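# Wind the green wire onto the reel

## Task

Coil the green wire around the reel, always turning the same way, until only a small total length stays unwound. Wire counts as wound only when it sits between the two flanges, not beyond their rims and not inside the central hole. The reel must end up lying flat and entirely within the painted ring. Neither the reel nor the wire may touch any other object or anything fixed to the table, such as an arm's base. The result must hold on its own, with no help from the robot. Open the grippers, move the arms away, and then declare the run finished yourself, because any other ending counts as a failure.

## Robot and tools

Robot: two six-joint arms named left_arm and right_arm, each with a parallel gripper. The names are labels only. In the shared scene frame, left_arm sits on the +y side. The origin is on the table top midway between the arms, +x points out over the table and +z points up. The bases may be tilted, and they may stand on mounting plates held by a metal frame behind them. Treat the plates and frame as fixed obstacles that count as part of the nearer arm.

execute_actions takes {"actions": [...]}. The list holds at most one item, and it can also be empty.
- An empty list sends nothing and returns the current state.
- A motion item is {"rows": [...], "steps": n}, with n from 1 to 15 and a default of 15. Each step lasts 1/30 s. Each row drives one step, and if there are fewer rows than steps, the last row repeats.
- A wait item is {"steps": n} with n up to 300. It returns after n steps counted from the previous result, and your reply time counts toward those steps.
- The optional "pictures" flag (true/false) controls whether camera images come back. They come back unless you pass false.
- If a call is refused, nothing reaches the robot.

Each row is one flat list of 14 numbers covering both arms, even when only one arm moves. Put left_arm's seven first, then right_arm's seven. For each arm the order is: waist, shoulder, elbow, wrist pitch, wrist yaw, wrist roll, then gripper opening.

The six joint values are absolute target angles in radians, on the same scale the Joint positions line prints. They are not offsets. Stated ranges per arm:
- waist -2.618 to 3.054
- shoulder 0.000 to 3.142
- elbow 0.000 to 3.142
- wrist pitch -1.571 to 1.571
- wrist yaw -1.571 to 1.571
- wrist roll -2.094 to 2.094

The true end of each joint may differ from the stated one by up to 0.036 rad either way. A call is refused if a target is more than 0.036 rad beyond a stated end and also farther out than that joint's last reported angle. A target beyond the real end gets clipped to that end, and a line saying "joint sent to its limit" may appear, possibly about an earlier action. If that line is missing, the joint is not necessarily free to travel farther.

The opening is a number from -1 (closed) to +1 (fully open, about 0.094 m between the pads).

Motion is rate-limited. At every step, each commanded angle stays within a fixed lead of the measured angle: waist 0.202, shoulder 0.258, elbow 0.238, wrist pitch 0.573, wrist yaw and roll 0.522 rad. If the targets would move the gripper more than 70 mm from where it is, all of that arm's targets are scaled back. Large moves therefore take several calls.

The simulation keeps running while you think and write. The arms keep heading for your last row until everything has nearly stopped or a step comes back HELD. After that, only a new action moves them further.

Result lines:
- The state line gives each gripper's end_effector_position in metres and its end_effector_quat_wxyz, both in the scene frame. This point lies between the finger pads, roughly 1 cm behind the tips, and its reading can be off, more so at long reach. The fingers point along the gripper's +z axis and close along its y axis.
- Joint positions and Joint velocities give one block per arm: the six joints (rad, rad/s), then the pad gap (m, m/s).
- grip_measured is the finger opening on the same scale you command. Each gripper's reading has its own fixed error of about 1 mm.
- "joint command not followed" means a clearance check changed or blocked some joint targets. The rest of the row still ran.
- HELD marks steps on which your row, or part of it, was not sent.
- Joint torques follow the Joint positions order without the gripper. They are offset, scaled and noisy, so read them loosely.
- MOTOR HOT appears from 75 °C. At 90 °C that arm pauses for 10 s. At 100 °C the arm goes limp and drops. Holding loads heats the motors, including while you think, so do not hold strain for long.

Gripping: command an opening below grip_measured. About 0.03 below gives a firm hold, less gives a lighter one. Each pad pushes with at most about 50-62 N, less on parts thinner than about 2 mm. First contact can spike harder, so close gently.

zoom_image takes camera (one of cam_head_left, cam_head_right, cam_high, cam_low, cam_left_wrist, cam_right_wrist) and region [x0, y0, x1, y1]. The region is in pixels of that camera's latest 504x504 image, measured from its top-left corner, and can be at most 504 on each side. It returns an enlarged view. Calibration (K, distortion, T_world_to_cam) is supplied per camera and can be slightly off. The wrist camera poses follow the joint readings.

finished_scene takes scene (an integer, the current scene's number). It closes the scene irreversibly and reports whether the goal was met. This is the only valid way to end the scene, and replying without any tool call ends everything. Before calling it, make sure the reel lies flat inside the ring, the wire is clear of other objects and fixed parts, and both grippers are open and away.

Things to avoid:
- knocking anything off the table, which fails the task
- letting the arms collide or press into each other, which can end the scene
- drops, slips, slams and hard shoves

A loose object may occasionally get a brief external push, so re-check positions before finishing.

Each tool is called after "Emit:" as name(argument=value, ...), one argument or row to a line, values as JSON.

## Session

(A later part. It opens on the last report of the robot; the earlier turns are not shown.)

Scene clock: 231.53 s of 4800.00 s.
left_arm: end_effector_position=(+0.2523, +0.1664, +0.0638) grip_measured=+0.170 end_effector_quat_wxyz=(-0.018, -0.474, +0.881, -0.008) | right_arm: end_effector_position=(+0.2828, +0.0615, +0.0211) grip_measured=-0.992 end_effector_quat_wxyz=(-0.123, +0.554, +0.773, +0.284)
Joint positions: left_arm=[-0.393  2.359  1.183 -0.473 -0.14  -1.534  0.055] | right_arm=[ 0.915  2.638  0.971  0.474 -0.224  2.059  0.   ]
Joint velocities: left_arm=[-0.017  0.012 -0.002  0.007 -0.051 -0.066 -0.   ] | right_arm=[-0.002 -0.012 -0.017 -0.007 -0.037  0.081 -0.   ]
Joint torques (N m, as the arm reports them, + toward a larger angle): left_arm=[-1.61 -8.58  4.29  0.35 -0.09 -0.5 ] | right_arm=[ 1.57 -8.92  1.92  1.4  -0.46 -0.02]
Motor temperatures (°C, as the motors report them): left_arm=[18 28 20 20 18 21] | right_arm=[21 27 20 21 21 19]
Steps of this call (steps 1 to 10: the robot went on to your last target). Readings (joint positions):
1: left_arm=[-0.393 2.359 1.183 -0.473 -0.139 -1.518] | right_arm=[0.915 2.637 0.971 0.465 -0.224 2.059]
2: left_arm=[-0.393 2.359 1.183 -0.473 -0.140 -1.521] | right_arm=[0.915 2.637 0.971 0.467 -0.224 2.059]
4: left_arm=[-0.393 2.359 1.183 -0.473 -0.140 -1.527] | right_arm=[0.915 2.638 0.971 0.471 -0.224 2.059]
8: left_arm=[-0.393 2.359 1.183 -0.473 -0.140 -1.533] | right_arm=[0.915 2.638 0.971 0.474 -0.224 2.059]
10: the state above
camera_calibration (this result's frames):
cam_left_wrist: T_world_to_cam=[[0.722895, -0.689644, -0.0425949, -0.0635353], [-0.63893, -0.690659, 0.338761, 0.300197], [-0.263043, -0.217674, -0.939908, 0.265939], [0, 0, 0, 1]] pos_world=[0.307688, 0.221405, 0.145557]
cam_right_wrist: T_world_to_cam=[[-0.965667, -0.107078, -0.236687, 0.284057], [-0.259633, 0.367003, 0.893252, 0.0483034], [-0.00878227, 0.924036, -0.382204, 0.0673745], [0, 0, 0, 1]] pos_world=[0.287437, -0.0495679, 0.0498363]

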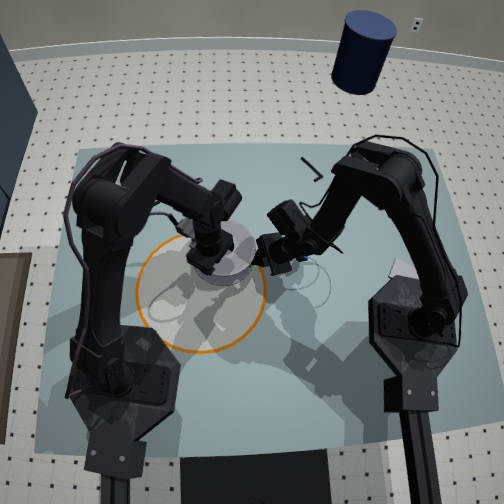

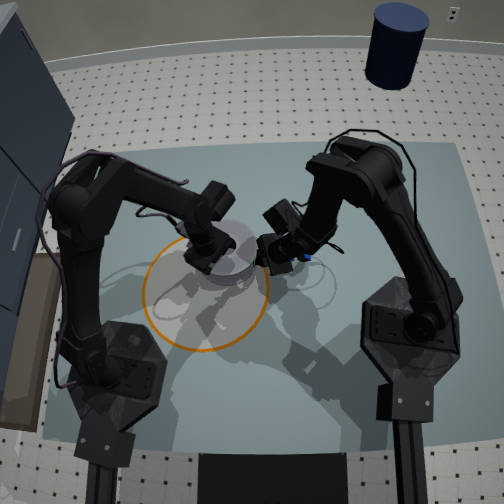

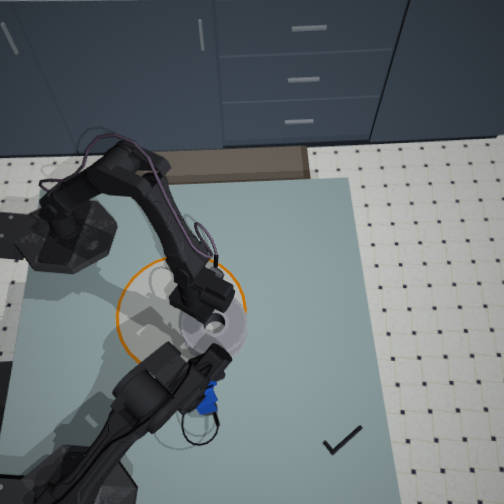

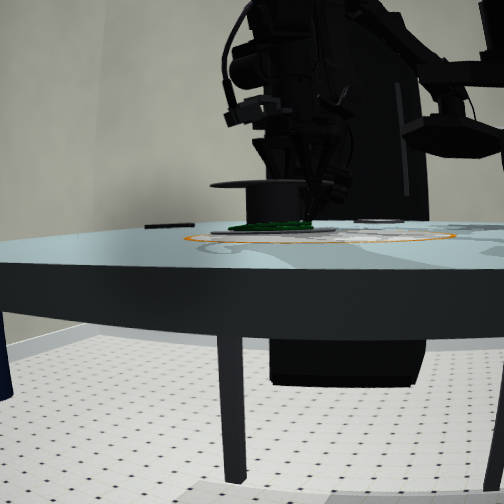

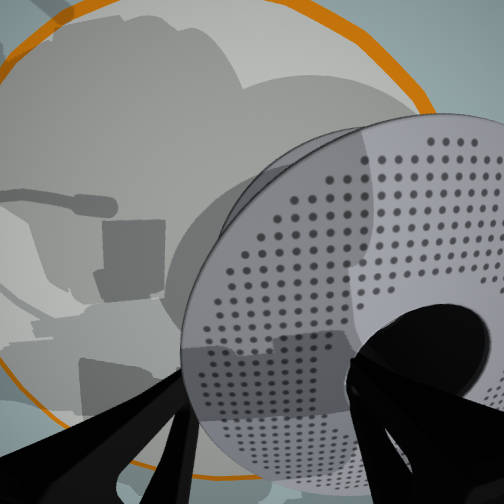

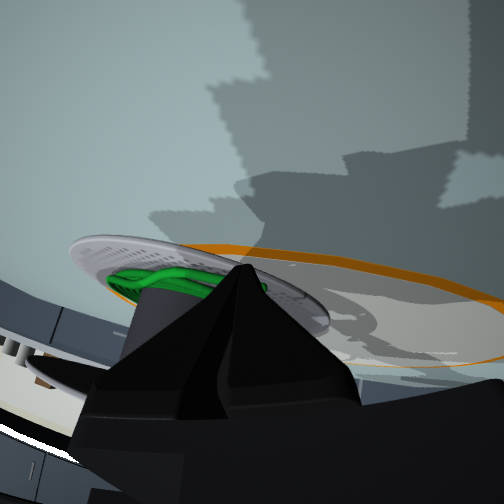

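Fully in. Retreat right slowly (SW) and see the springback.

Emit:
execute_actions(
  actions=[
    {"rows":[[-0.39,2.355,1.185,-0.475,-0.15,-1.58,0.15,0.92,2.62,0.965,0.45,-0.22,2.06,-1],[-0.39,2.355,1.185,-0.475,-0.15,-1.58,0.15,0.92,2.605,0.965,0.42,-0.22,2.06,-1],[-0.39,2.355,1.185,-0.475,-0.15,-1.58,0.15,0.92,2.59,0.965,0.38,-0.22,2.06,-1],[-0.39,2.355,1.185,-0.475,-0.15,-1.58,0.15,0.92,2.575,0.965,0.34,-0.22,2.06,-1],[-0.39,2.355,1.185,-0.475,-0.15,-1.58,0.15,0.92,2.56,0.965,0.3,-0.21,2.06,-1],[-0.39,2.355,1.185,-0.475,-0.15,-1.58,0.15,0.92,2.545,0.965,0.25,-0.2,2.06,-1],[-0.39,2.355,1.185,-0.475,-0.15,-1.58,0.15,0.92,2.53,0.965,0.2,-0.19,2.06,-1],[-0.39,2.355,1.185,-0.475,-0.15,-1.58,0.15,0.92,2.51,0.965,0.14,-0.18,2.06,-1],[-0.39,2.355,1.185,-0.475,-0.15,-1.58,0.15,0.92,2.49,0.965,0.08,-0.16,2.06,-1],[-0.39,2.355,1.185,-0.475,-0.15,-1.58,0.15,0.92,2.46,0.965,0.02,-0.14,2.06,-1],[-0.39,2.355,1.185,-0.475,-0.15,-1.58,0.15,0.92,2.43,0.965,-0.04,-0.12,2.06,-1],[-0.39,2.355,1.185,-0.475,-0.15,-1.58,0.15,0.92,2.4,0.965,-0.1,-0.1,2.06,-1],[-0.39,2.355,1.185,-0.475,-0.15,-1.58,0.15,0.92,2.37,0.965,-0.16,-0.08,2.06,-1],[-0.39,2.355,1.185,-0.475,-0.15,-1.58,0.15,0.9,2.34,0.965,-0.22,-0.06,2.06,-1],[-0.39,2.355,1.185,-0.475,-0.15,-1.58,0.15,0.88,2.3,0.965,-0.28,-0.04,2.06,-1]],"steps":15},
  ],
  pictures=false,
)

Emit:
execute_actions(
  actions=[
    {"rows":[[-0.39,2.355,1.185,-0.475,-0.15,-1.58,1,0.85,2.27,0.965,-0.3,0,2.06,-1],[-0.39,2.355,1.185,-0.475,-0.15,-1.58,1,0.81,2.24,0.965,-0.33,0,2.06,-1],[-0.39,2.355,1.185,-0.475,-0.15,-1.58,1,0.77,2.21,0.965,-0.36,0,2.06,-1],[-0.39,2.355,1.185,-0.475,-0.15,-1.58,1,0.73,2.2,0.965,-0.36,0,2.06,-1],[-0.39,2.355,1.185,-0.475,-0.15,-1.58,1,0.69,2.2,0.965,-0.36,0,2.06,-1],[-0.39,2.355,1.185,-0.475,-0.15,-1.58,1,0.65,2.2,0.965,-0.36,0,2.06,-1],[-0.39,2.335,1.185,-0.5,-0.15,-1.58,1,0.61,2.2,0.965,-0.36,0,2.06,-1],[-0.39,2.31,1.185,-0.52,-0.15,-1.58,1,0.57,2.2,0.965,-0.36,0,2.06,-1],[-0.39,2.29,1.185,-0.545,-0.15,-1.58,1,0.53,2.2,0.965,-0.36,0,2.06,-1],[-0.39,2.27,1.185,-0.565,-0.15,-1.58,1,0.5,2.2,0.965,-0.36,0,2.06,-1]],"steps":15},
  ],
  pictures=false,
)

Emit:
execute_actions(
  actions=[
    {"rows":[[-0.39,2.27,1.185,-0.565,-0.15,1.62,1,0.5,2.2,0.965,-0.36,0,2.06,-1]],"steps":15},
  ],
  pictures=false,
)

Emit:
execute_actions(
  actions=[
    {"steps":22},
  ],
  pictures=false,
)

Emit:
execute_actions(
  actions=[
    {"rows":[[-0.39,2.29,1.185,-0.545,-0.15,1.6,1,0.5,2.2,0.965,-0.36,0,2.06,-1],[-0.39,2.31,1.185,-0.52,-0.15,1.6,1,0.5,2.2,0.965,-0.36,0,2.06,-1],[-0.39,2.335,1.185,-0.5,-0.15,1.6,1,0.5,2.2,0.965,-0.36,0,2.06,-1],[-0.39,2.35,1.185,-0.475,-0.15,1.6,1,0.5,2.2,0.965,-0.36,0,2.06,-1]],"steps":12},
  ],
  pictures=false,
)

Emit:
execute_actions(
  actions=[
    {"rows":[[-0.39,2.35,1.185,-0.475,-0.15,1.6,0.8,0.5,2.2,0.965,-0.36,0,2.06,-1],[-0.39,2.35,1.185,-0.475,-0.15,1.6,0.6,0.5,2.2,0.965,-0.36,0,2.06,-1],[-0.39,2.35,1.185,-0.475,-0.15,1.6,0.45,0.5,2.2,0.965,-0.36,0,2.06,-1],[-0.39,2.35,1.185,-0.475,-0.15,1.6,0.35,0.5,2.2,0.965,-0.36,0,2.06,-1],[-0.39,2.35,1.185,-0.475,-0.15,1.6,0.25,0.5,2.2,0.965,-0.36,0,2.06,-1],[-0.39,2.35,1.185,-0.475,-0.15,1.6,0.2,0.5,2.2,0.965,-0.36,0,2.06,-1],[-0.39,2.35,1.185,-0.475,-0.15,1.6,0.15,0.5,2.2,0.965,-0.36,0,2.06,-1]],"steps":13},
  ],
)

Scene clock: 243.27 s of 4800.00 s.
left_arm: end_effector_position=(+0.2536, +0.1651, +0.0638) grip_measured=+0.170 end_effector_quat_wxyz=(-0.017, -0.485, +0.874, -0.012) | right_arm: end_effector_position=(+0.2689, +0.0138, +0.0633) grip_measured=-0.992 end_effector_quat_wxyz=(-0.098, +0.586, +0.789, +0.157)
Joint positions: left_arm=[-0.393  2.359  1.183 -0.465 -0.137 -1.56   0.055] | right_arm=[ 0.911  2.392  0.971 -0.02  -0.125  2.059  0.   ]
Joint velocities: left_arm=[ 0.002 -0.012 -0.002  0.051 -0.051  0.007 -0.   ] | right_arm=[-0.125 -0.95   0.022 -1.59   0.418  0.11  -0.   ]
Joint torques (N m, as the arm reports them, + toward a larger angle): left_arm=[-1.81 -8.62  4.43  0.24 -0.16 -0.24] | right_arm=[ -0.86 -13.82   2.74   0.71   0.1   -0.01]
Motor temperatures (°C, as the motors report them): left_arm=[18 28 20 20 18 21] | right_arm=[21 26 20 22 21 19]
Steps of this call (steps 1 to 30: the robot went on to your last target; steps 31 to 100: nothing new was sent; then 7.90 s passed at rest; steps 101 to 115: all 15 steps of this action). Readings (joint positions):
101: left_arm=[-0.393 2.359 1.183 -0.473 -0.140 -1.537] | right_arm=[0.915 2.639 0.971 0.476 -0.223 2.059]
102: left_arm=[-0.393 2.359 1.183 -0.473 -0.140 -1.539] | right_arm=[0.915 2.637 0.971 0.473 -0.222 2.059]
104: left_arm=[-0.393 2.359 1.183 -0.470 -0.138 -1.546] | right_arm=[0.915 2.625 0.971 0.446 -0.221 2.059]
108: left_arm=[-0.393 2.359 1.183 -0.467 -0.137 -1.554] | right_arm=[0.915 2.572 0.971 0.327 -0.212 2.059]
115: the state above

Scene clock: 243.77 s of 4800.00 s.
left_arm: end_effector_position=(+0.2586, +0.1677, +0.0905) grip_measured=+1.000 end_effector_quat_wxyz=(-0.013, -0.491, +0.871, -0.020) | right_arm: end_effector_position=(+0.3398, -0.1396, +0.0879) grip_measured=-0.992 end_effector_quat_wxyz=(-0.062, +0.754, +0.649, +0.083)
Joint positions: left_arm=[-0.393  2.279  1.183 -0.527 -0.137 -1.571  0.094] | right_arm=[ 0.48   2.204  0.971 -0.316 -0.005  2.059  0.   ]
Joint velocities: left_arm=[-0.002 -0.1   -0.002 -0.022 -0.022  0.066  0.   ] | right_arm=[ 0.12   0.002  0.007 -0.081 -0.007  0.066  0.   ]
Joint torques (N m, as the arm reports them, + toward a larger angle): left_arm=[-1.78 -8.43  5.    0.09 -0.13 -0.1 ] | right_arm=[  2.68 -10.54   3.04   0.36  -0.06  -0.02]
Motor temperatures (°C, as the motors report them): left_arm=[18 28 20 20 18 21] | right_arm=[21 26 20 22 21 19]
Steps of this call (steps 1 to 15: all 15 steps of this action). Readings (joint positions):
1: left_arm=[-0.393 2.359 1.183 -0.465 -0.137 -1.561] | right_arm=[0.901 2.358 0.971 -0.073 -0.108 2.059]
2: left_arm=[-0.393 2.359 1.183 -0.465 -0.137 -1.563] | right_arm=[0.884 2.324 0.971 -0.119 -0.092 2.059]
4: left_arm=[-0.393 2.359 1.183 -0.465 -0.137 -1.566] | right_arm=[0.822 2.260 0.971 -0.194 -0.070 2.059]
8: left_arm=[-0.393 2.356 1.183 -0.472 -0.137 -1.569] | right_arm=[0.642 2.204 0.971 -0.257 -0.037 2.059]
15: the state above

Scene clock: 244.27 s of 4800.00 s.
left_arm: end_effector_position=(+0.2547, +0.1706, +0.0911) grip_measured=+1.000 end_effector_quat_wxyz=(-0.005, +0.211, +0.977, -0.019) | right_arm: end_effector_position=(+0.3348, -0.1372, +0.0882) grip_measured=-0.992 end_effector_quat_wxyz=(-0.064, +0.750, +0.654, +0.076)
Joint positions: left_arm=[-0.393  2.277  1.183 -0.549 -0.14  -0.12   0.094] | right_arm=[ 0.492  2.204  0.971 -0.332 -0.005  2.059  0.   ]
Joint velocities: left_arm=[-0.007 -0.007  0.007 -0.066 -0.022  2.864  0.   ] | right_arm=[-0.002  0.002  0.002 -0.007 -0.022  0.007 -0.   ]
Joint torques (N m, as the arm reports them, + toward a larger angle): left_arm=[-1.72 -8.53  4.77  0.26 -0.14  0.02] | right_arm=[  2.3  -10.43   3.01   0.29  -0.04  -0.02]
Motor temperatures (°C, as the motors report them): left_arm=[18 28 20 20 18 21] | right_arm=[21 26 20 22 21 19]
Steps of this call (steps 1 to 15: all 15 steps of this action). Readings (joint positions):
1: left_arm=[-0.393 2.277 1.183 -0.530 -0.138 -1.496] | right_arm=[0.483 2.204 0.971 -0.320 -0.005 2.059]
2: left_arm=[-0.393 2.277 1.183 -0.532 -0.138 -1.396] | right_arm=[0.487 2.204 0.971 -0.323 -0.005 2.059]
4: left_arm=[-0.393 2.277 1.183 -0.539 -0.138 -1.200] | right_arm=[0.491 2.204 0.971 -0.327 -0.005 2.059]
8: left_arm=[-0.393 2.277 1.183 -0.544 -0.138 -0.807] | right_arm=[0.492 2.204 0.971 -0.330 -0.005 2.059]
15: the state above

Scene clock: 245.00 s of 4800.00 s.
left_arm: end_effector_position=(+0.2552, +0.1718, +0.0910) grip_measured=+1.000 end_effector_quat_wxyz=(+0.009, +0.867, +0.499, -0.014) | right_arm: end_effector_position=(+0.3347, -0.1372, +0.0881) grip_measured=-0.992 end_effector_quat_wxyz=(-0.065, +0.750, +0.654, +0.076)
Joint positions: left_arm=[-0.393  2.277  1.183 -0.549 -0.146  1.551  0.094] | right_arm=[ 0.492  2.204  0.971 -0.332 -0.005  2.059  0.   ]
Joint velocities: left_arm=[ 0.002 -0.002 -0.002  0.022 -0.051  0.374  0.   ] | right_arm=[ 0.002 -0.007 -0.007 -0.051 -0.037 -0.051 -0.001]
Joint torques (N m, as the arm reports them, + toward a larger angle): left_arm=[-1.72 -8.61  4.82  0.22 -0.04  0.05] | right_arm=[  2.17 -10.4    3.03   0.29  -0.04  -0.02]
Motor temperatures (°C, as the motors report them): left_arm=[18 28 20 20 18 21] | right_arm=[21 26 20 22 21 19]
Steps of this call (steps 1 to 22: the robot went on to your last target). Readings (joint positions):
1: left_arm=[-0.393 2.277 1.183 -0.549 -0.140 -0.022] | right_arm=[0.492 2.204 0.971 -0.332 -0.005 2.059]
2: left_arm=[-0.393 2.277 1.183 -0.549 -0.140 0.077] | right_arm=[0.492 2.204 0.971 -0.332 -0.005 2.059]
4: left_arm=[-0.393 2.277 1.183 -0.549 -0.141 0.273] | right_arm=[0.492 2.204 0.971 -0.332 -0.005 2.059]
8: left_arm=[-0.393 2.277 1.183 -0.549 -0.143 0.666] | right_arm=[0.492 2.204 0.971 -0.332 -0.005 2.059]
22: the state above

Scene clock: 245.40 s of 4800.00 s.
left_arm: end_effector_position=(+0.2486, +0.1703, +0.0642) grip_measured=+1.000 end_effector_quat_wxyz=(-0.003, +0.877, +0.480, -0.020) | right_arm: end_effector_position=(+0.3347, -0.1372, +0.0881) grip_measured=-0.992 end_effector_quat_wxyz=(-0.065, +0.750, +0.654, +0.076)
Joint positions: left_arm=[-0.393  2.358  1.183 -0.495 -0.147  1.589  0.094] | right_arm=[ 0.492  2.204  0.971 -0.332 -0.005  2.059  0.   ]
Joint velocities: left_arm=[-0.012 -0.002  0.002  0.139 -0.066  0.066  0.   ] | right_arm=[ 0.002 -0.007  0.012  0.037  0.022 -0.007  0.   ]
Joint torques (N m, as the arm reports them, + toward a larger angle): left_arm=[-1.7  -8.64  4.17  0.39 -0.03  0.16] | right_arm=[  2.18 -10.37   3.03   0.3   -0.05  -0.02]
Motor temperatures (°C, as the motors report them): left_arm=[18 28 20 20 18 21] | right_arm=[21 26 20 22 21 19]
Steps of this call (steps 1 to 12: all 12 steps of this action). Readings (joint positions):
1: left_arm=[-0.393 2.278 1.183 -0.549 -0.146 1.560] | right_arm=[0.492 2.204 0.971 -0.332 -0.005 2.059]
2: left_arm=[-0.393 2.281 1.183 -0.547 -0.147 1.567] | right_arm=[0.492 2.204 0.971 -0.332 -0.005 2.059]
4: left_arm=[-0.393 2.301 1.183 -0.528 -0.147 1.576] | right_arm=[0.492 2.204 0.971 -0.332 -0.005 2.059]
8: left_arm=[-0.393 2.352 1.183 -0.503 -0.147 1.585] | right_arm=[0.492 2.204 0.971 -0.332 -0.005 2.059]
12: the state above

Scene clock: 245.83 s of 4800.00 s.
left_arm: end_effector_position=(+0.2516, +0.1686, +0.0641) grip_measured=+0.169 end_effector_quat_wxyz=(+0.003, +0.877, +0.480, -0.016) | right_arm: end_effector_position=(+0.3347, -0.1372, +0.0881) grip_measured=-0.992 end_effector_quat_wxyz=(-0.065, +0.750, +0.654, +0.076)
Joint positions: left_arm=[-0.393  2.358  1.183 -0.481 -0.148  1.592  0.055] | right_arm=[ 0.492  2.204  0.971 -0.332 -0.005  2.059  0.   ]
Joint velocities: left_arm=[ 0.017 -0.007 -0.007  0.007 -0.037 -0.022 -0.001] | right_arm=[ 0.027 -0.012 -0.012 -0.007 -0.022  0.007 -0.001]
Joint torques (N m, as the arm reports them, + toward a larger angle): left_arm=[-1.8  -8.83  4.42  0.42 -0.02  0.09] | right_arm=[  2.15 -10.36   3.03   0.29  -0.04  -0.02]
Motor temperatures (°C, as the motors report them): left_arm=[18 28 20 20 18 21] | right_arm=[21 26 20 22 21 19]
Steps of this call (steps 1 to 13: all 13 steps of this action). Readings (joint positions):
1: left_arm=[-0.393 2.358 1.183 -0.492 -0.147 1.589] | right_arm=[0.492 2.204 0.971 -0.332 -0.005 2.059]
2: left_arm=[-0.393 2.358 1.183 -0.491 -0.147 1.589] | right_arm=[0.492 2.204 0.971 -0.332 -0.005 2.059]
4: left_arm=[-0.393 2.358 1.183 -0.488 -0.147 1.591] | right_arm=[0.492 2.204 0.971 -0.332 -0.005 2.059]
8: left_arm=[-0.393 2.358 1.183 -0.481 -0.148 1.592] | right_arm=[0.492 2.204 0.971 -0.332 -0.005 2.059]
13: the state above
camera_calibration (this result's frames):
cam_left_wrist: T_world_to_cam=[[-0.734547, 0.677232, -0.0424031, 0.0746738], [0.643814, 0.715314, 0.271716, -0.254333], [0.214346, 0.172288, -0.961443, 0.0820817], [0, 0, 0, 1]] pos_world=[0.201001, 0.117215, 0.15119]
cam_right_wrist: T_world_to_cam=[[-0.962531, 0.27077, 0.0147295, 0.357411], [0.203836, 0.686636, 0.697841, -0.0191717], [0.17884, 0.674696, -0.716101, 0.209512], [0, 0, 0, 1]] pos_world=[0.310458, -0.224969, 0.158146]

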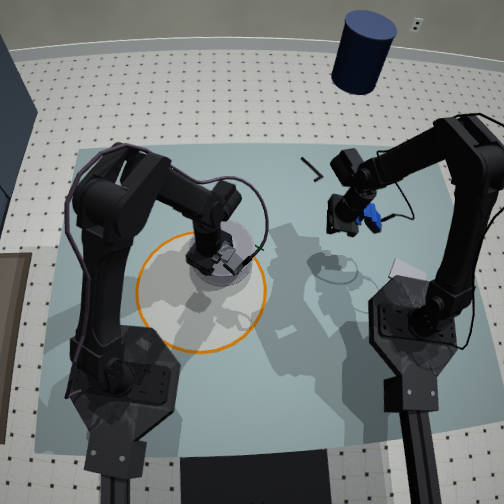

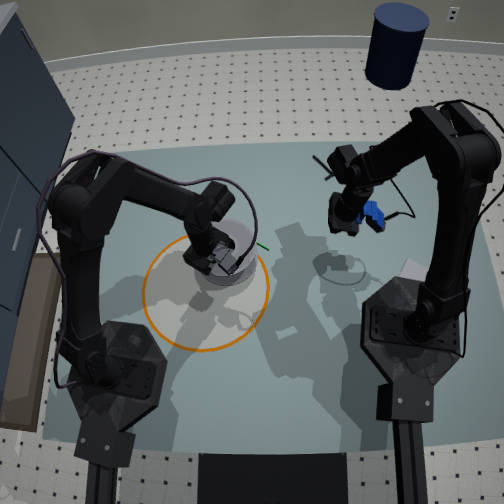

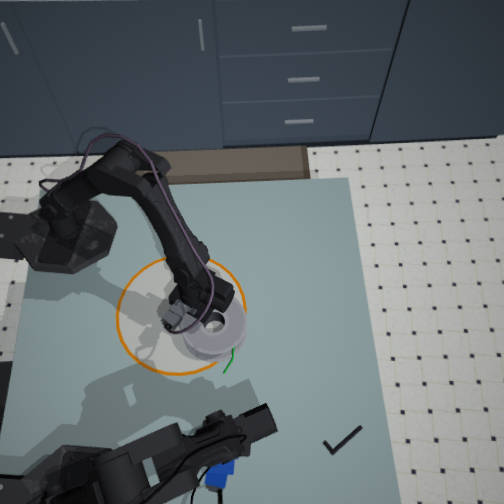

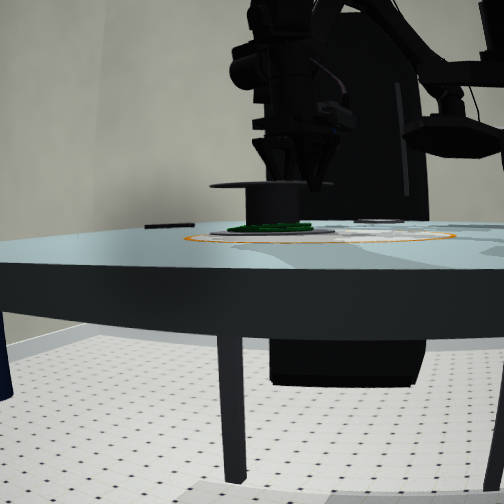

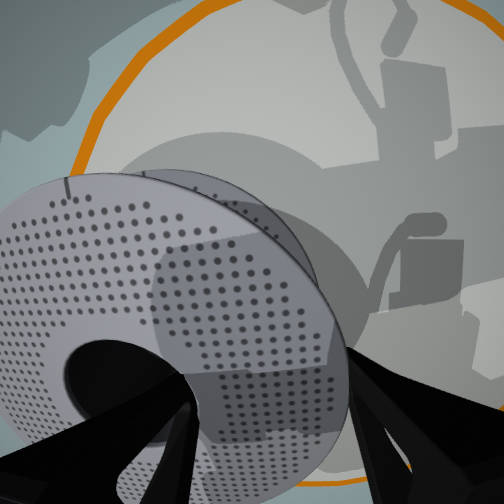

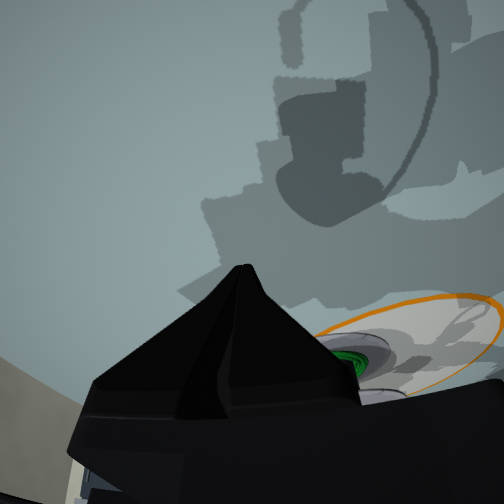

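Improved (~4.5 cm). Final stroke into the ring.

Emit:
execute_actions(
  actions=[
    {"rows":[[-0.39,2.35,1.185,-0.475,-0.15,1.45,0.15,0.5,2.2,0.965,-0.36,0,2.06,-1],[-0.39,2.35,1.185,-0.475,-0.15,1.3,0.15,0.5,2.2,0.965,-0.36,0,2.06,-1],[-0.39,2.35,1.185,-0.475,-0.15,-1.58,0.15,0.5,2.2,0.965,-0.36,0,2.06,-1]],"steps":15},
  ],
  pictures=false,
)

Emit:
execute_actions(
  actions=[
    {"steps":28},
  ],
  pictures=false,
)

Emit:
execute_actions(
  actions=[
    {"rows":[[-0.39,2.35,1.185,-0.475,-0.15,-1.58,1,0.5,2.2,0.965,-0.36,0,2.06,-1],[-0.39,2.35,1.185,-0.475,-0.15,-1.58,1,0.5,2.2,0.965,-0.36,0,2.06,-1],[-0.39,2.35,1.185,-0.475,-0.15,-1.58,1,0.5,2.2,0.965,-0.36,0,2.06,-1],[-0.39,2.35,1.185,-0.475,-0.15,-1.58,1,0.5,2.2,0.965,-0.36,0,2.06,-1],[-0.39,2.35,1.185,-0.475,-0.15,-1.58,1,0.5,2.2,0.965,-0.36,0,2.06,-1],[-0.39,2.35,1.185,-0.475,-0.15,-1.58,1,0.5,2.2,0.965,-0.36,0,2.06,-1],[-0.39,2.33,1.185,-0.5,-0.15,-1.58,1,0.5,2.2,0.965,-0.36,0,2.06,-1],[-0.39,2.3,1.185,-0.53,-0.15,-1.58,1,0.5,2.2,0.965,-0.36,0,2.06,-1],[-0.39,2.27,1.185,-0.56,-0.15,-1.58,1,0.5,2.2,0.965,-0.36,0,2.06,-1],[-0.39,2.23,1.185,-0.6,-0.15,-1.58,1,0.5,2.2,0.965,-0.36,0,2.06,-1],[-0.39,2.19,1.185,-0.64,-0.15,-1.58,1,0.5,2.2,0.965,-0.36,0,2.06,-1],[-0.39,2.15,1.185,-0.68,-0.15,-1.58,1,0.5,2.2,0.965,-0.36,0,2.06,-1],[-0.39,2.11,1.185,-0.7,-0.15,-1.58,1,0.5,2.2,0.965,-0.36,0,2.06,-1],[-0.39,2.07,1.185,-0.7,-0.15,-1.58,1,0.5,2.2,0.965,-0.36,0,2.06,-1],[-0.39,2.03,1.185,-0.7,-0.15,-1.58,1,0.5,2.2,0.965,-0.36,0,2.06,-1]],"steps":15},
  ],
  pictures=false,
)

Emit:
execute_actions(
  actions=[
    {"rows":[[-0.36,1.99,1.185,-0.7,-0.15,-1.58,1,0.5,2.2,0.965,-0.36,0,2.06,-1],[-0.33,1.95,1.185,-0.7,-0.15,-1.58,1,0.5,2.2,0.965,-0.36,0,2.06,-1],[-0.29,1.91,1.185,-0.7,-0.15,-1.58,1,0.5,2.2,0.965,-0.36,0,2.06,-1],[-0.25,1.88,1.185,-0.7,-0.15,-1.58,1,0.5,2.2,0.965,-0.36,0,2.06,-1],[-0.21,1.85,1.185,-0.7,-0.15,-1.58,1,0.5,2.2,0.965,-0.36,0,2.06,-1],[-0.18,1.83,1.185,-0.7,-0.15,-1.58,1,0.5,2.2,0.965,-0.36,0,2.06,-1],[-0.15,1.82,1.185,-0.7,-0.15,-1.58,1,0.5,2.2,0.965,-0.36,0,2.06,-1]],"steps":15},
  ],
)

Emit:
execute_actions(
  actions=[],
)

Emit:
zoom_image(
  camera="cam_head_left",
  region=[120,220,280,360],
)

Scene clock: 255.60 s of 4800.00 s.
left_arm: end_effector_position=(+0.2556, +0.1670, +0.0641) grip_measured=+0.169 end_effector_quat_wxyz=(+0.001, +0.403, +0.915, -0.013) | right_arm: end_effector_position=(+0.3347, -0.1372, +0.0881) grip_measured=-0.992 end_effector_quat_wxyz=(-0.065, +0.750, +0.654, +0.076)
Joint positions: left_arm=[-0.393  2.358  1.183 -0.464 -0.152  0.284  0.055] | right_arm=[ 0.492  2.204  0.971 -0.332 -0.005  2.059  0.   ]
Joint velocities: left_arm=[ 0.007 -0.002  0.012  0.037 -0.139 -2.791 -0.001] | right_arm=[ 0.007  0.007 -0.002 -0.051  0.022  0.007  0.   ]
Joint torques (N m, as the arm reports them, + toward a larger angle): left_arm=[-1.61 -8.84  4.58  0.24  0.08 -0.09] | right_arm=[  2.16 -10.39   3.06   0.3   -0.03  -0.02]
Motor temperatures (°C, as the motors report them): left_arm=[18 28 20 20 18 21] | right_arm=[21 26 20 21 21 19]
Steps of this call (steps 1 to 15: the robot went on to your last target; steps 16 to 90: nothing new was sent; then 6.27 s passed at rest; steps 91 to 105: all 15 steps of this action). Readings (joint positions):
91: left_arm=[-0.393 2.358 1.183 -0.481 -0.148 1.574] | right_arm=[0.492 2.204 0.971 -0.332 -0.005 2.059]
92: left_arm=[-0.393 2.358 1.183 -0.481 -0.147 1.531] | right_arm=[0.492 2.204 0.971 -0.332 -0.005 2.059]
94: left_arm=[-0.393 2.358 1.183 -0.478 -0.146 1.348] | right_arm=[0.492 2.204 0.971 -0.332 -0.005 2.059]
98: left_arm=[-0.393 2.358 1.183 -0.471 -0.148 0.961] | right_arm=[0.492 2.204 0.971 -0.332 -0.005 2.059]
105: the state above

Scene clock: 256.53 s of 4800.00 s.
left_arm: end_effector_position=(+0.2568, +0.1678, +0.0641) grip_measured=+0.169 end_effector_quat_wxyz=(-0.006, -0.480, +0.877, -0.009) | right_arm: end_effector_position=(+0.3347, -0.1372, +0.0881) grip_measured=-0.992 end_effector_quat_wxyz=(-0.065, +0.750, +0.654, +0.076)
Joint positions: left_arm=[-0.393  2.358  1.183 -0.461 -0.159 -1.547  0.055] | right_arm=[ 0.492  2.204  0.971 -0.332 -0.005  2.059  0.   ]
Joint velocities: left_arm=[-0.017 -0.012  0.007 -0.007 -0.066 -0.183 -0.001] | right_arm=[ 0.002 -0.022  0.007 -0.022  0.007  0.007 -0.   ]
Joint torques (N m, as the arm reports them, + toward a larger angle): left_arm=[-1.63 -8.8   4.55  0.24  0.08 -0.14] | right_arm=[  2.16 -10.38   3.05   0.29  -0.04  -0.02]
Motor temperatures (°C, as the motors report them): left_arm=[18 28 20 20 18 21] | right_arm=[21 26 20 21 21 19]
Steps of this call (steps 1 to 28: the robot went on to your last target). Readings (joint positions):
1: left_arm=[-0.393 2.358 1.183 -0.464 -0.153 0.188] | right_arm=[0.492 2.204 0.971 -0.332 -0.005 2.059]
2: left_arm=[-0.393 2.358 1.183 -0.464 -0.154 0.091] | right_arm=[0.492 2.204 0.971 -0.332 -0.005 2.059]
4: left_arm=[-0.393 2.358 1.183 -0.463 -0.155 -0.102] | right_arm=[0.492 2.204 0.971 -0.332 -0.005 2.059]
8: left_arm=[-0.393 2.358 1.183 -0.463 -0.157 -0.489] | right_arm=[0.492 2.204 0.971 -0.332 -0.005 2.059]
28: the state above

Scene clock: 257.03 s of 4800.00 s.
left_arm: end_effector_position=(+0.2689, +0.1747, +0.1395) grip_measured=+1.000 end_effector_quat_wxyz=(+0.007, -0.495, +0.868, -0.041) | right_arm: end_effector_position=(+0.3347, -0.1372, +0.0881) grip_measured=-0.992 end_effector_quat_wxyz=(-0.065, +0.750, +0.654, +0.076)
Joint positions: left_arm=[-0.393  2.13   1.183 -0.619 -0.151 -1.571  0.094] | right_arm=[ 0.492  2.204  0.971 -0.332 -0.005  2.059  0.   ]
Joint velocities: left_arm=[ 0.002 -1.355 -0.002 -0.447  0.051 -0.11   0.   ] | right_arm=[-0.007  0.032 -0.002  0.007 -0.066  0.007 -0.   ]
Joint torques (N m, as the arm reports them, + toward a larger angle): left_arm=[-1.44 -8.82  5.23  0.29  0.01 -0.06] | right_arm=[  2.17 -10.41   3.04   0.28  -0.04  -0.02]
Motor temperatures (°C, as the motors report them): left_arm=[18 29 20 20 18 21] | right_arm=[21 26 20 21 21 19]
Steps of this call (steps 1 to 15: all 15 steps of this action). Readings (joint positions):
1: left_arm=[-0.393 2.358 1.183 -0.461 -0.159 -1.551] | right_arm=[0.492 2.204 0.971 -0.332 -0.005 2.059]
2: left_arm=[-0.393 2.358 1.183 -0.461 -0.158 -1.555] | right_arm=[0.492 2.204 0.971 -0.332 -0.005 2.059]
4: left_arm=[-0.393 2.358 1.183 -0.461 -0.156 -1.562] | right_arm=[0.492 2.204 0.971 -0.332 -0.005 2.059]
8: left_arm=[-0.393 2.354 1.183 -0.470 -0.154 -1.567] | right_arm=[0.492 2.204 0.971 -0.332 -0.005 2.059]
15: the state above

Scene clock: 257.53 s of 4800.00 s.
left_arm: end_effector_position=(+0.3287, +0.2732, +0.2281) grip_measured=+1.000 end_effector_quat_wxyz=(+0.070, -0.615, +0.776, -0.124) | right_arm: end_effector_position=(+0.3347, -0.1372, +0.0881) grip_measured=-0.992 end_effector_quat_wxyz=(-0.065, +0.750, +0.654, +0.076)
Joint positions: left_arm=[-0.132  1.819  1.183 -0.674 -0.154 -1.573  0.094] | right_arm=[ 0.492  2.204  0.971 -0.332 -0.005  2.059  0.   ]
Joint velocities: left_arm=[-0.139 -0.007 -0.012 -0.022  0.037 -0.081  0.   ] | right_arm=[ 0.012 -0.012 -0.012 -0.081 -0.007 -0.051 -0.   ]
Joint torques (N m, as the arm reports them, + toward a larger angle): left_arm=[-2.34 -6.44  6.48  0.74  0.   -0.07] | right_arm=[  2.15 -10.41   2.99   0.3   -0.05  -0.02]
Motor temperatures (°C, as the motors report them): left_arm=[18 28 20 20 18 21] | right_arm=[21 26 20 21 21 19]
Steps of this call (steps 1 to 15: all 15 steps of this action). Readings (joint positions):
1: left_arm=[-0.391 2.083 1.183 -0.630 -0.151 -1.571] | right_arm=[0.492 2.204 0.971 -0.332 -0.005 2.059]
2: left_arm=[-0.384 2.036 1.183 -0.638 -0.149 -1.571] | right_arm=[0.492 2.204 0.971 -0.332 -0.005 2.059]
4: left_arm=[-0.346 1.950 1.183 -0.647 -0.143 -1.571] | right_arm=[0.492 2.204 0.971 -0.332 -0.005 2.059]
8: left_arm=[-0.187 1.833 1.183 -0.652 -0.143 -1.572] | right_arm=[0.492 2.204 0.971 -0.332 -0.005 2.059]
15: the state above
camera_calibration (this result's frames):
cam_left_wrist: T_world_to_cam=[[0.892756, -0.384129, 0.23544, -0.240867], [-0.441672, -0.84935, 0.289015, 0.357016], [0.0889521, -0.362008, -0.927921, 0.384687], [0, 0, 0, 1]] pos_world=[0.338501, 0.349967, 0.310486]
cam_right_wrist: T_world_to_cam=[[-0.962531, 0.27077, 0.0147295, 0.357411], [0.203836, 0.686636, 0.697841, -0.0191717], [0.17884, 0.674696, -0.716101, 0.209512], [0, 0, 0, 1]] pos_world=[0.310458, -0.224969, 0.158146]

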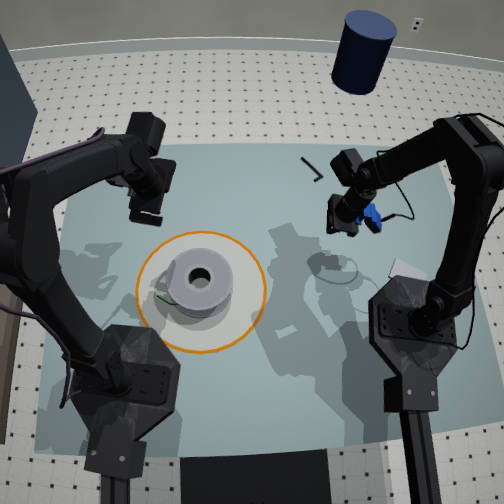

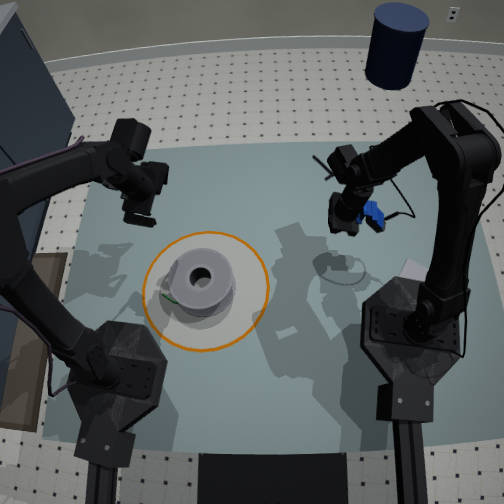

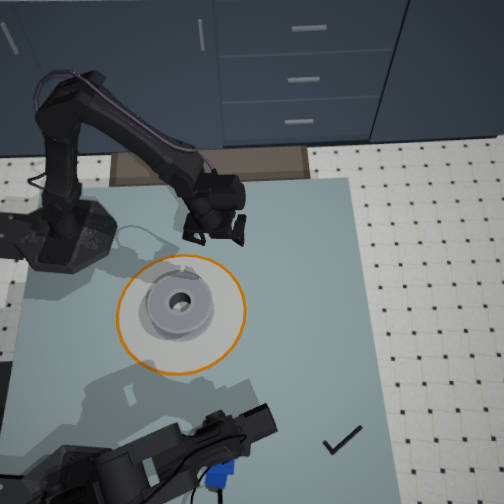

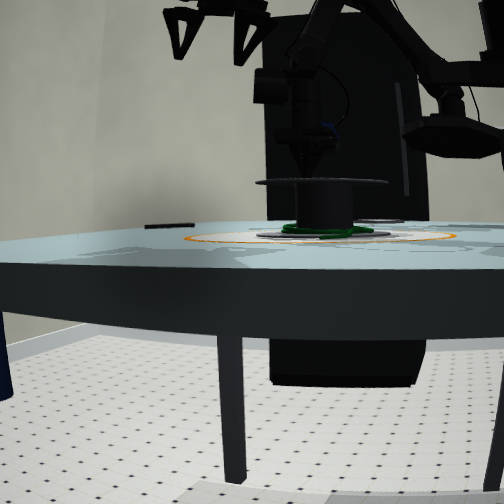

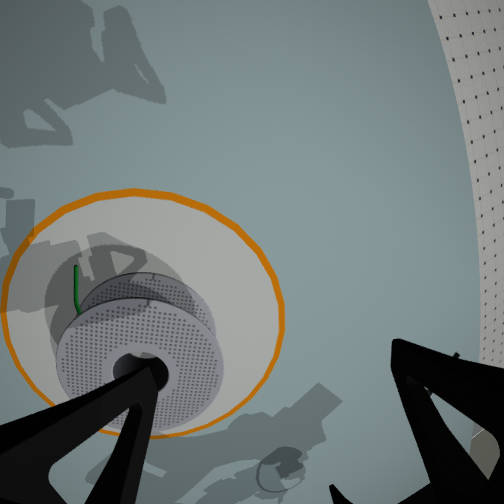

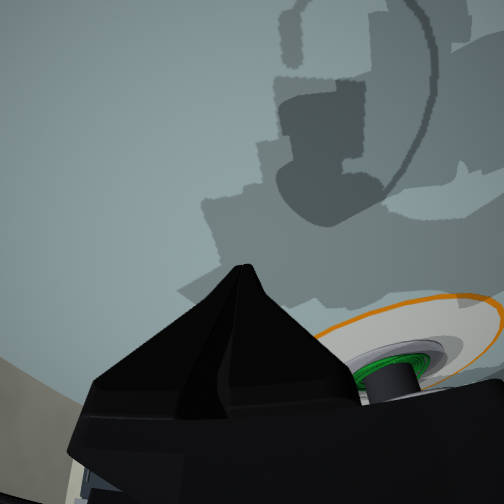

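Scene clock: 257.53 s of 4800.00 s.
left_arm: end_effector_position=(+0.3287, +0.2732, +0.2281) grip_measured=+1.000 end_effector_quat_wxyz=(+0.070, -0.615, +0.776, -0.124) | right_arm: end_effector_position=(+0.3347, -0.1372, +0.0881) grip_measured=-0.992 end_effector_quat_wxyz=(-0.065, +0.750, +0.654, +0.076)
Joint positions: left_arm=[-0.132  1.819  1.183 -0.674 -0.154 -1.573  0.094] | right_arm=[ 0.492  2.204  0.971 -0.332 -0.005  2.059  0.   ]
Joint velocities: left_arm=[-0.139 -0.007 -0.012 -0.022  0.037 -0.081  0.   ] | right_arm=[ 0.012 -0.012 -0.012 -0.081 -0.007 -0.051 -0.   ]
Joint torques (N m, as the arm reports them, + toward a larger angle): left_arm=[-2.34 -6.44  6.48  0.74  0.   -0.07] | right_arm=[  2.15 -10.41   2.99   0.3   -0.05  -0.02]
Motor temperatures (°C, as the motors report them): left_arm=[18 28 20 20 18 21] | right_arm=[21 26 20 21 21 19]
camera_calibration (this result's frames):
cam_left_wrist: T_world_to_cam=[[0.892756, -0.384129, 0.23544, -0.240867], [-0.441672, -0.84935, 0.289015, 0.357016], [0.0889521, -0.362008, -0.927921, 0.384687], [0, 0, 0, 1]] pos_world=[0.338501, 0.349967, 0.310486]
cam_right_wrist: T_world_to_cam=[[-0.962531, 0.27077, 0.0147295, 0.357411], [0.203836, 0.686636, 0.697841, -0.0191717], [0.17884, 0.674696, -0.716101, 0.209512], [0, 0, 0, 1]] pos_world=[0.310458, -0.224969, 0.158146]

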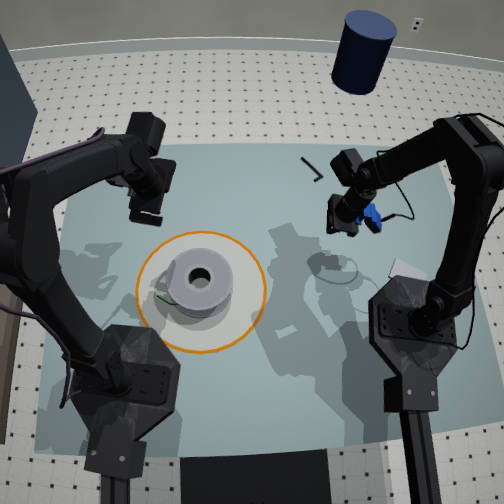

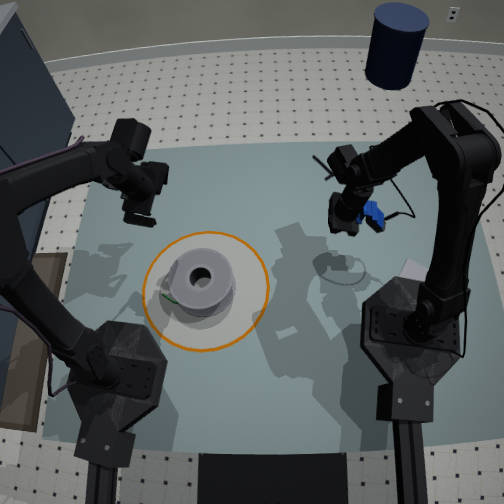

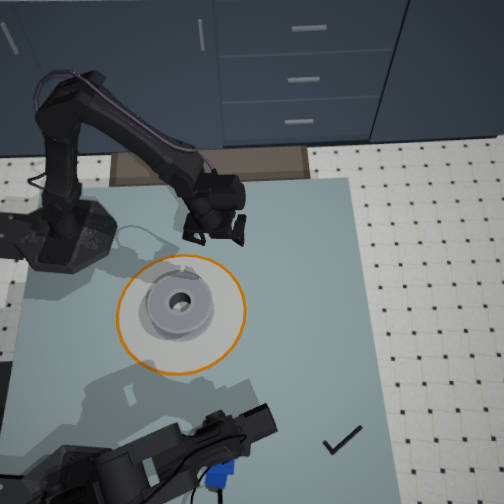

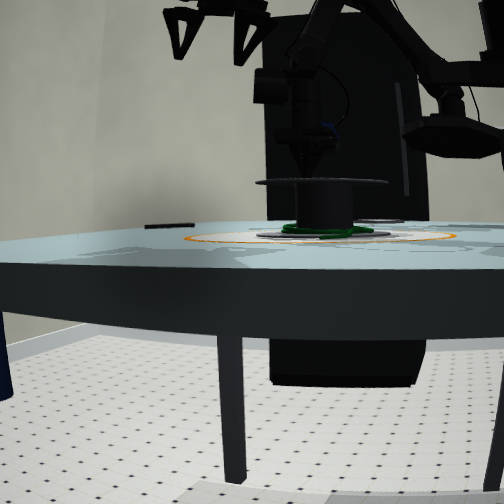

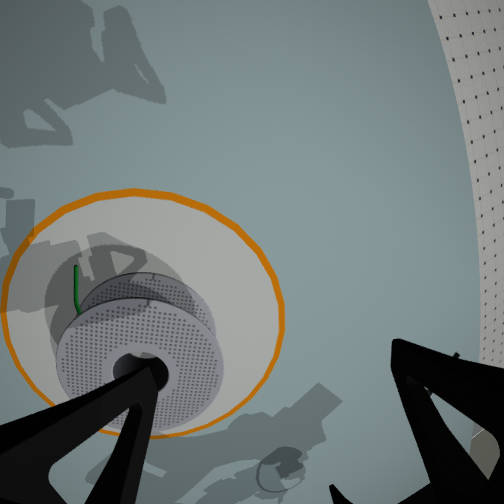

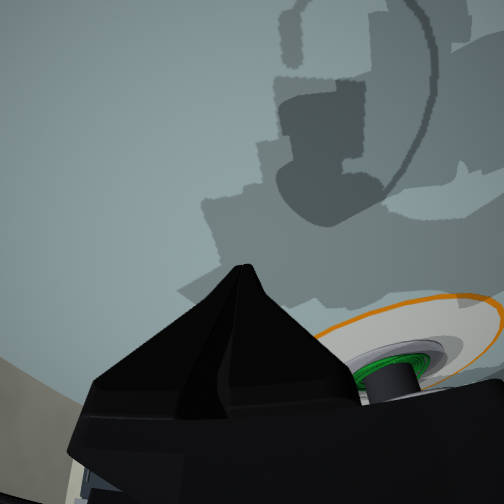

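Region (120, 220, 280, 360) of cam_head_left's 504x504 image, scaled by 3.150, with more detail than that image has; it fills the top 441 rows of this view, and the rest is white.

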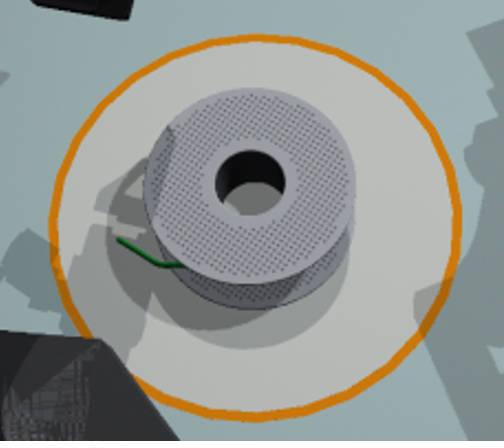

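Emit:
finished_scene(
  scene=2,
)

The scene is finished: the task was done.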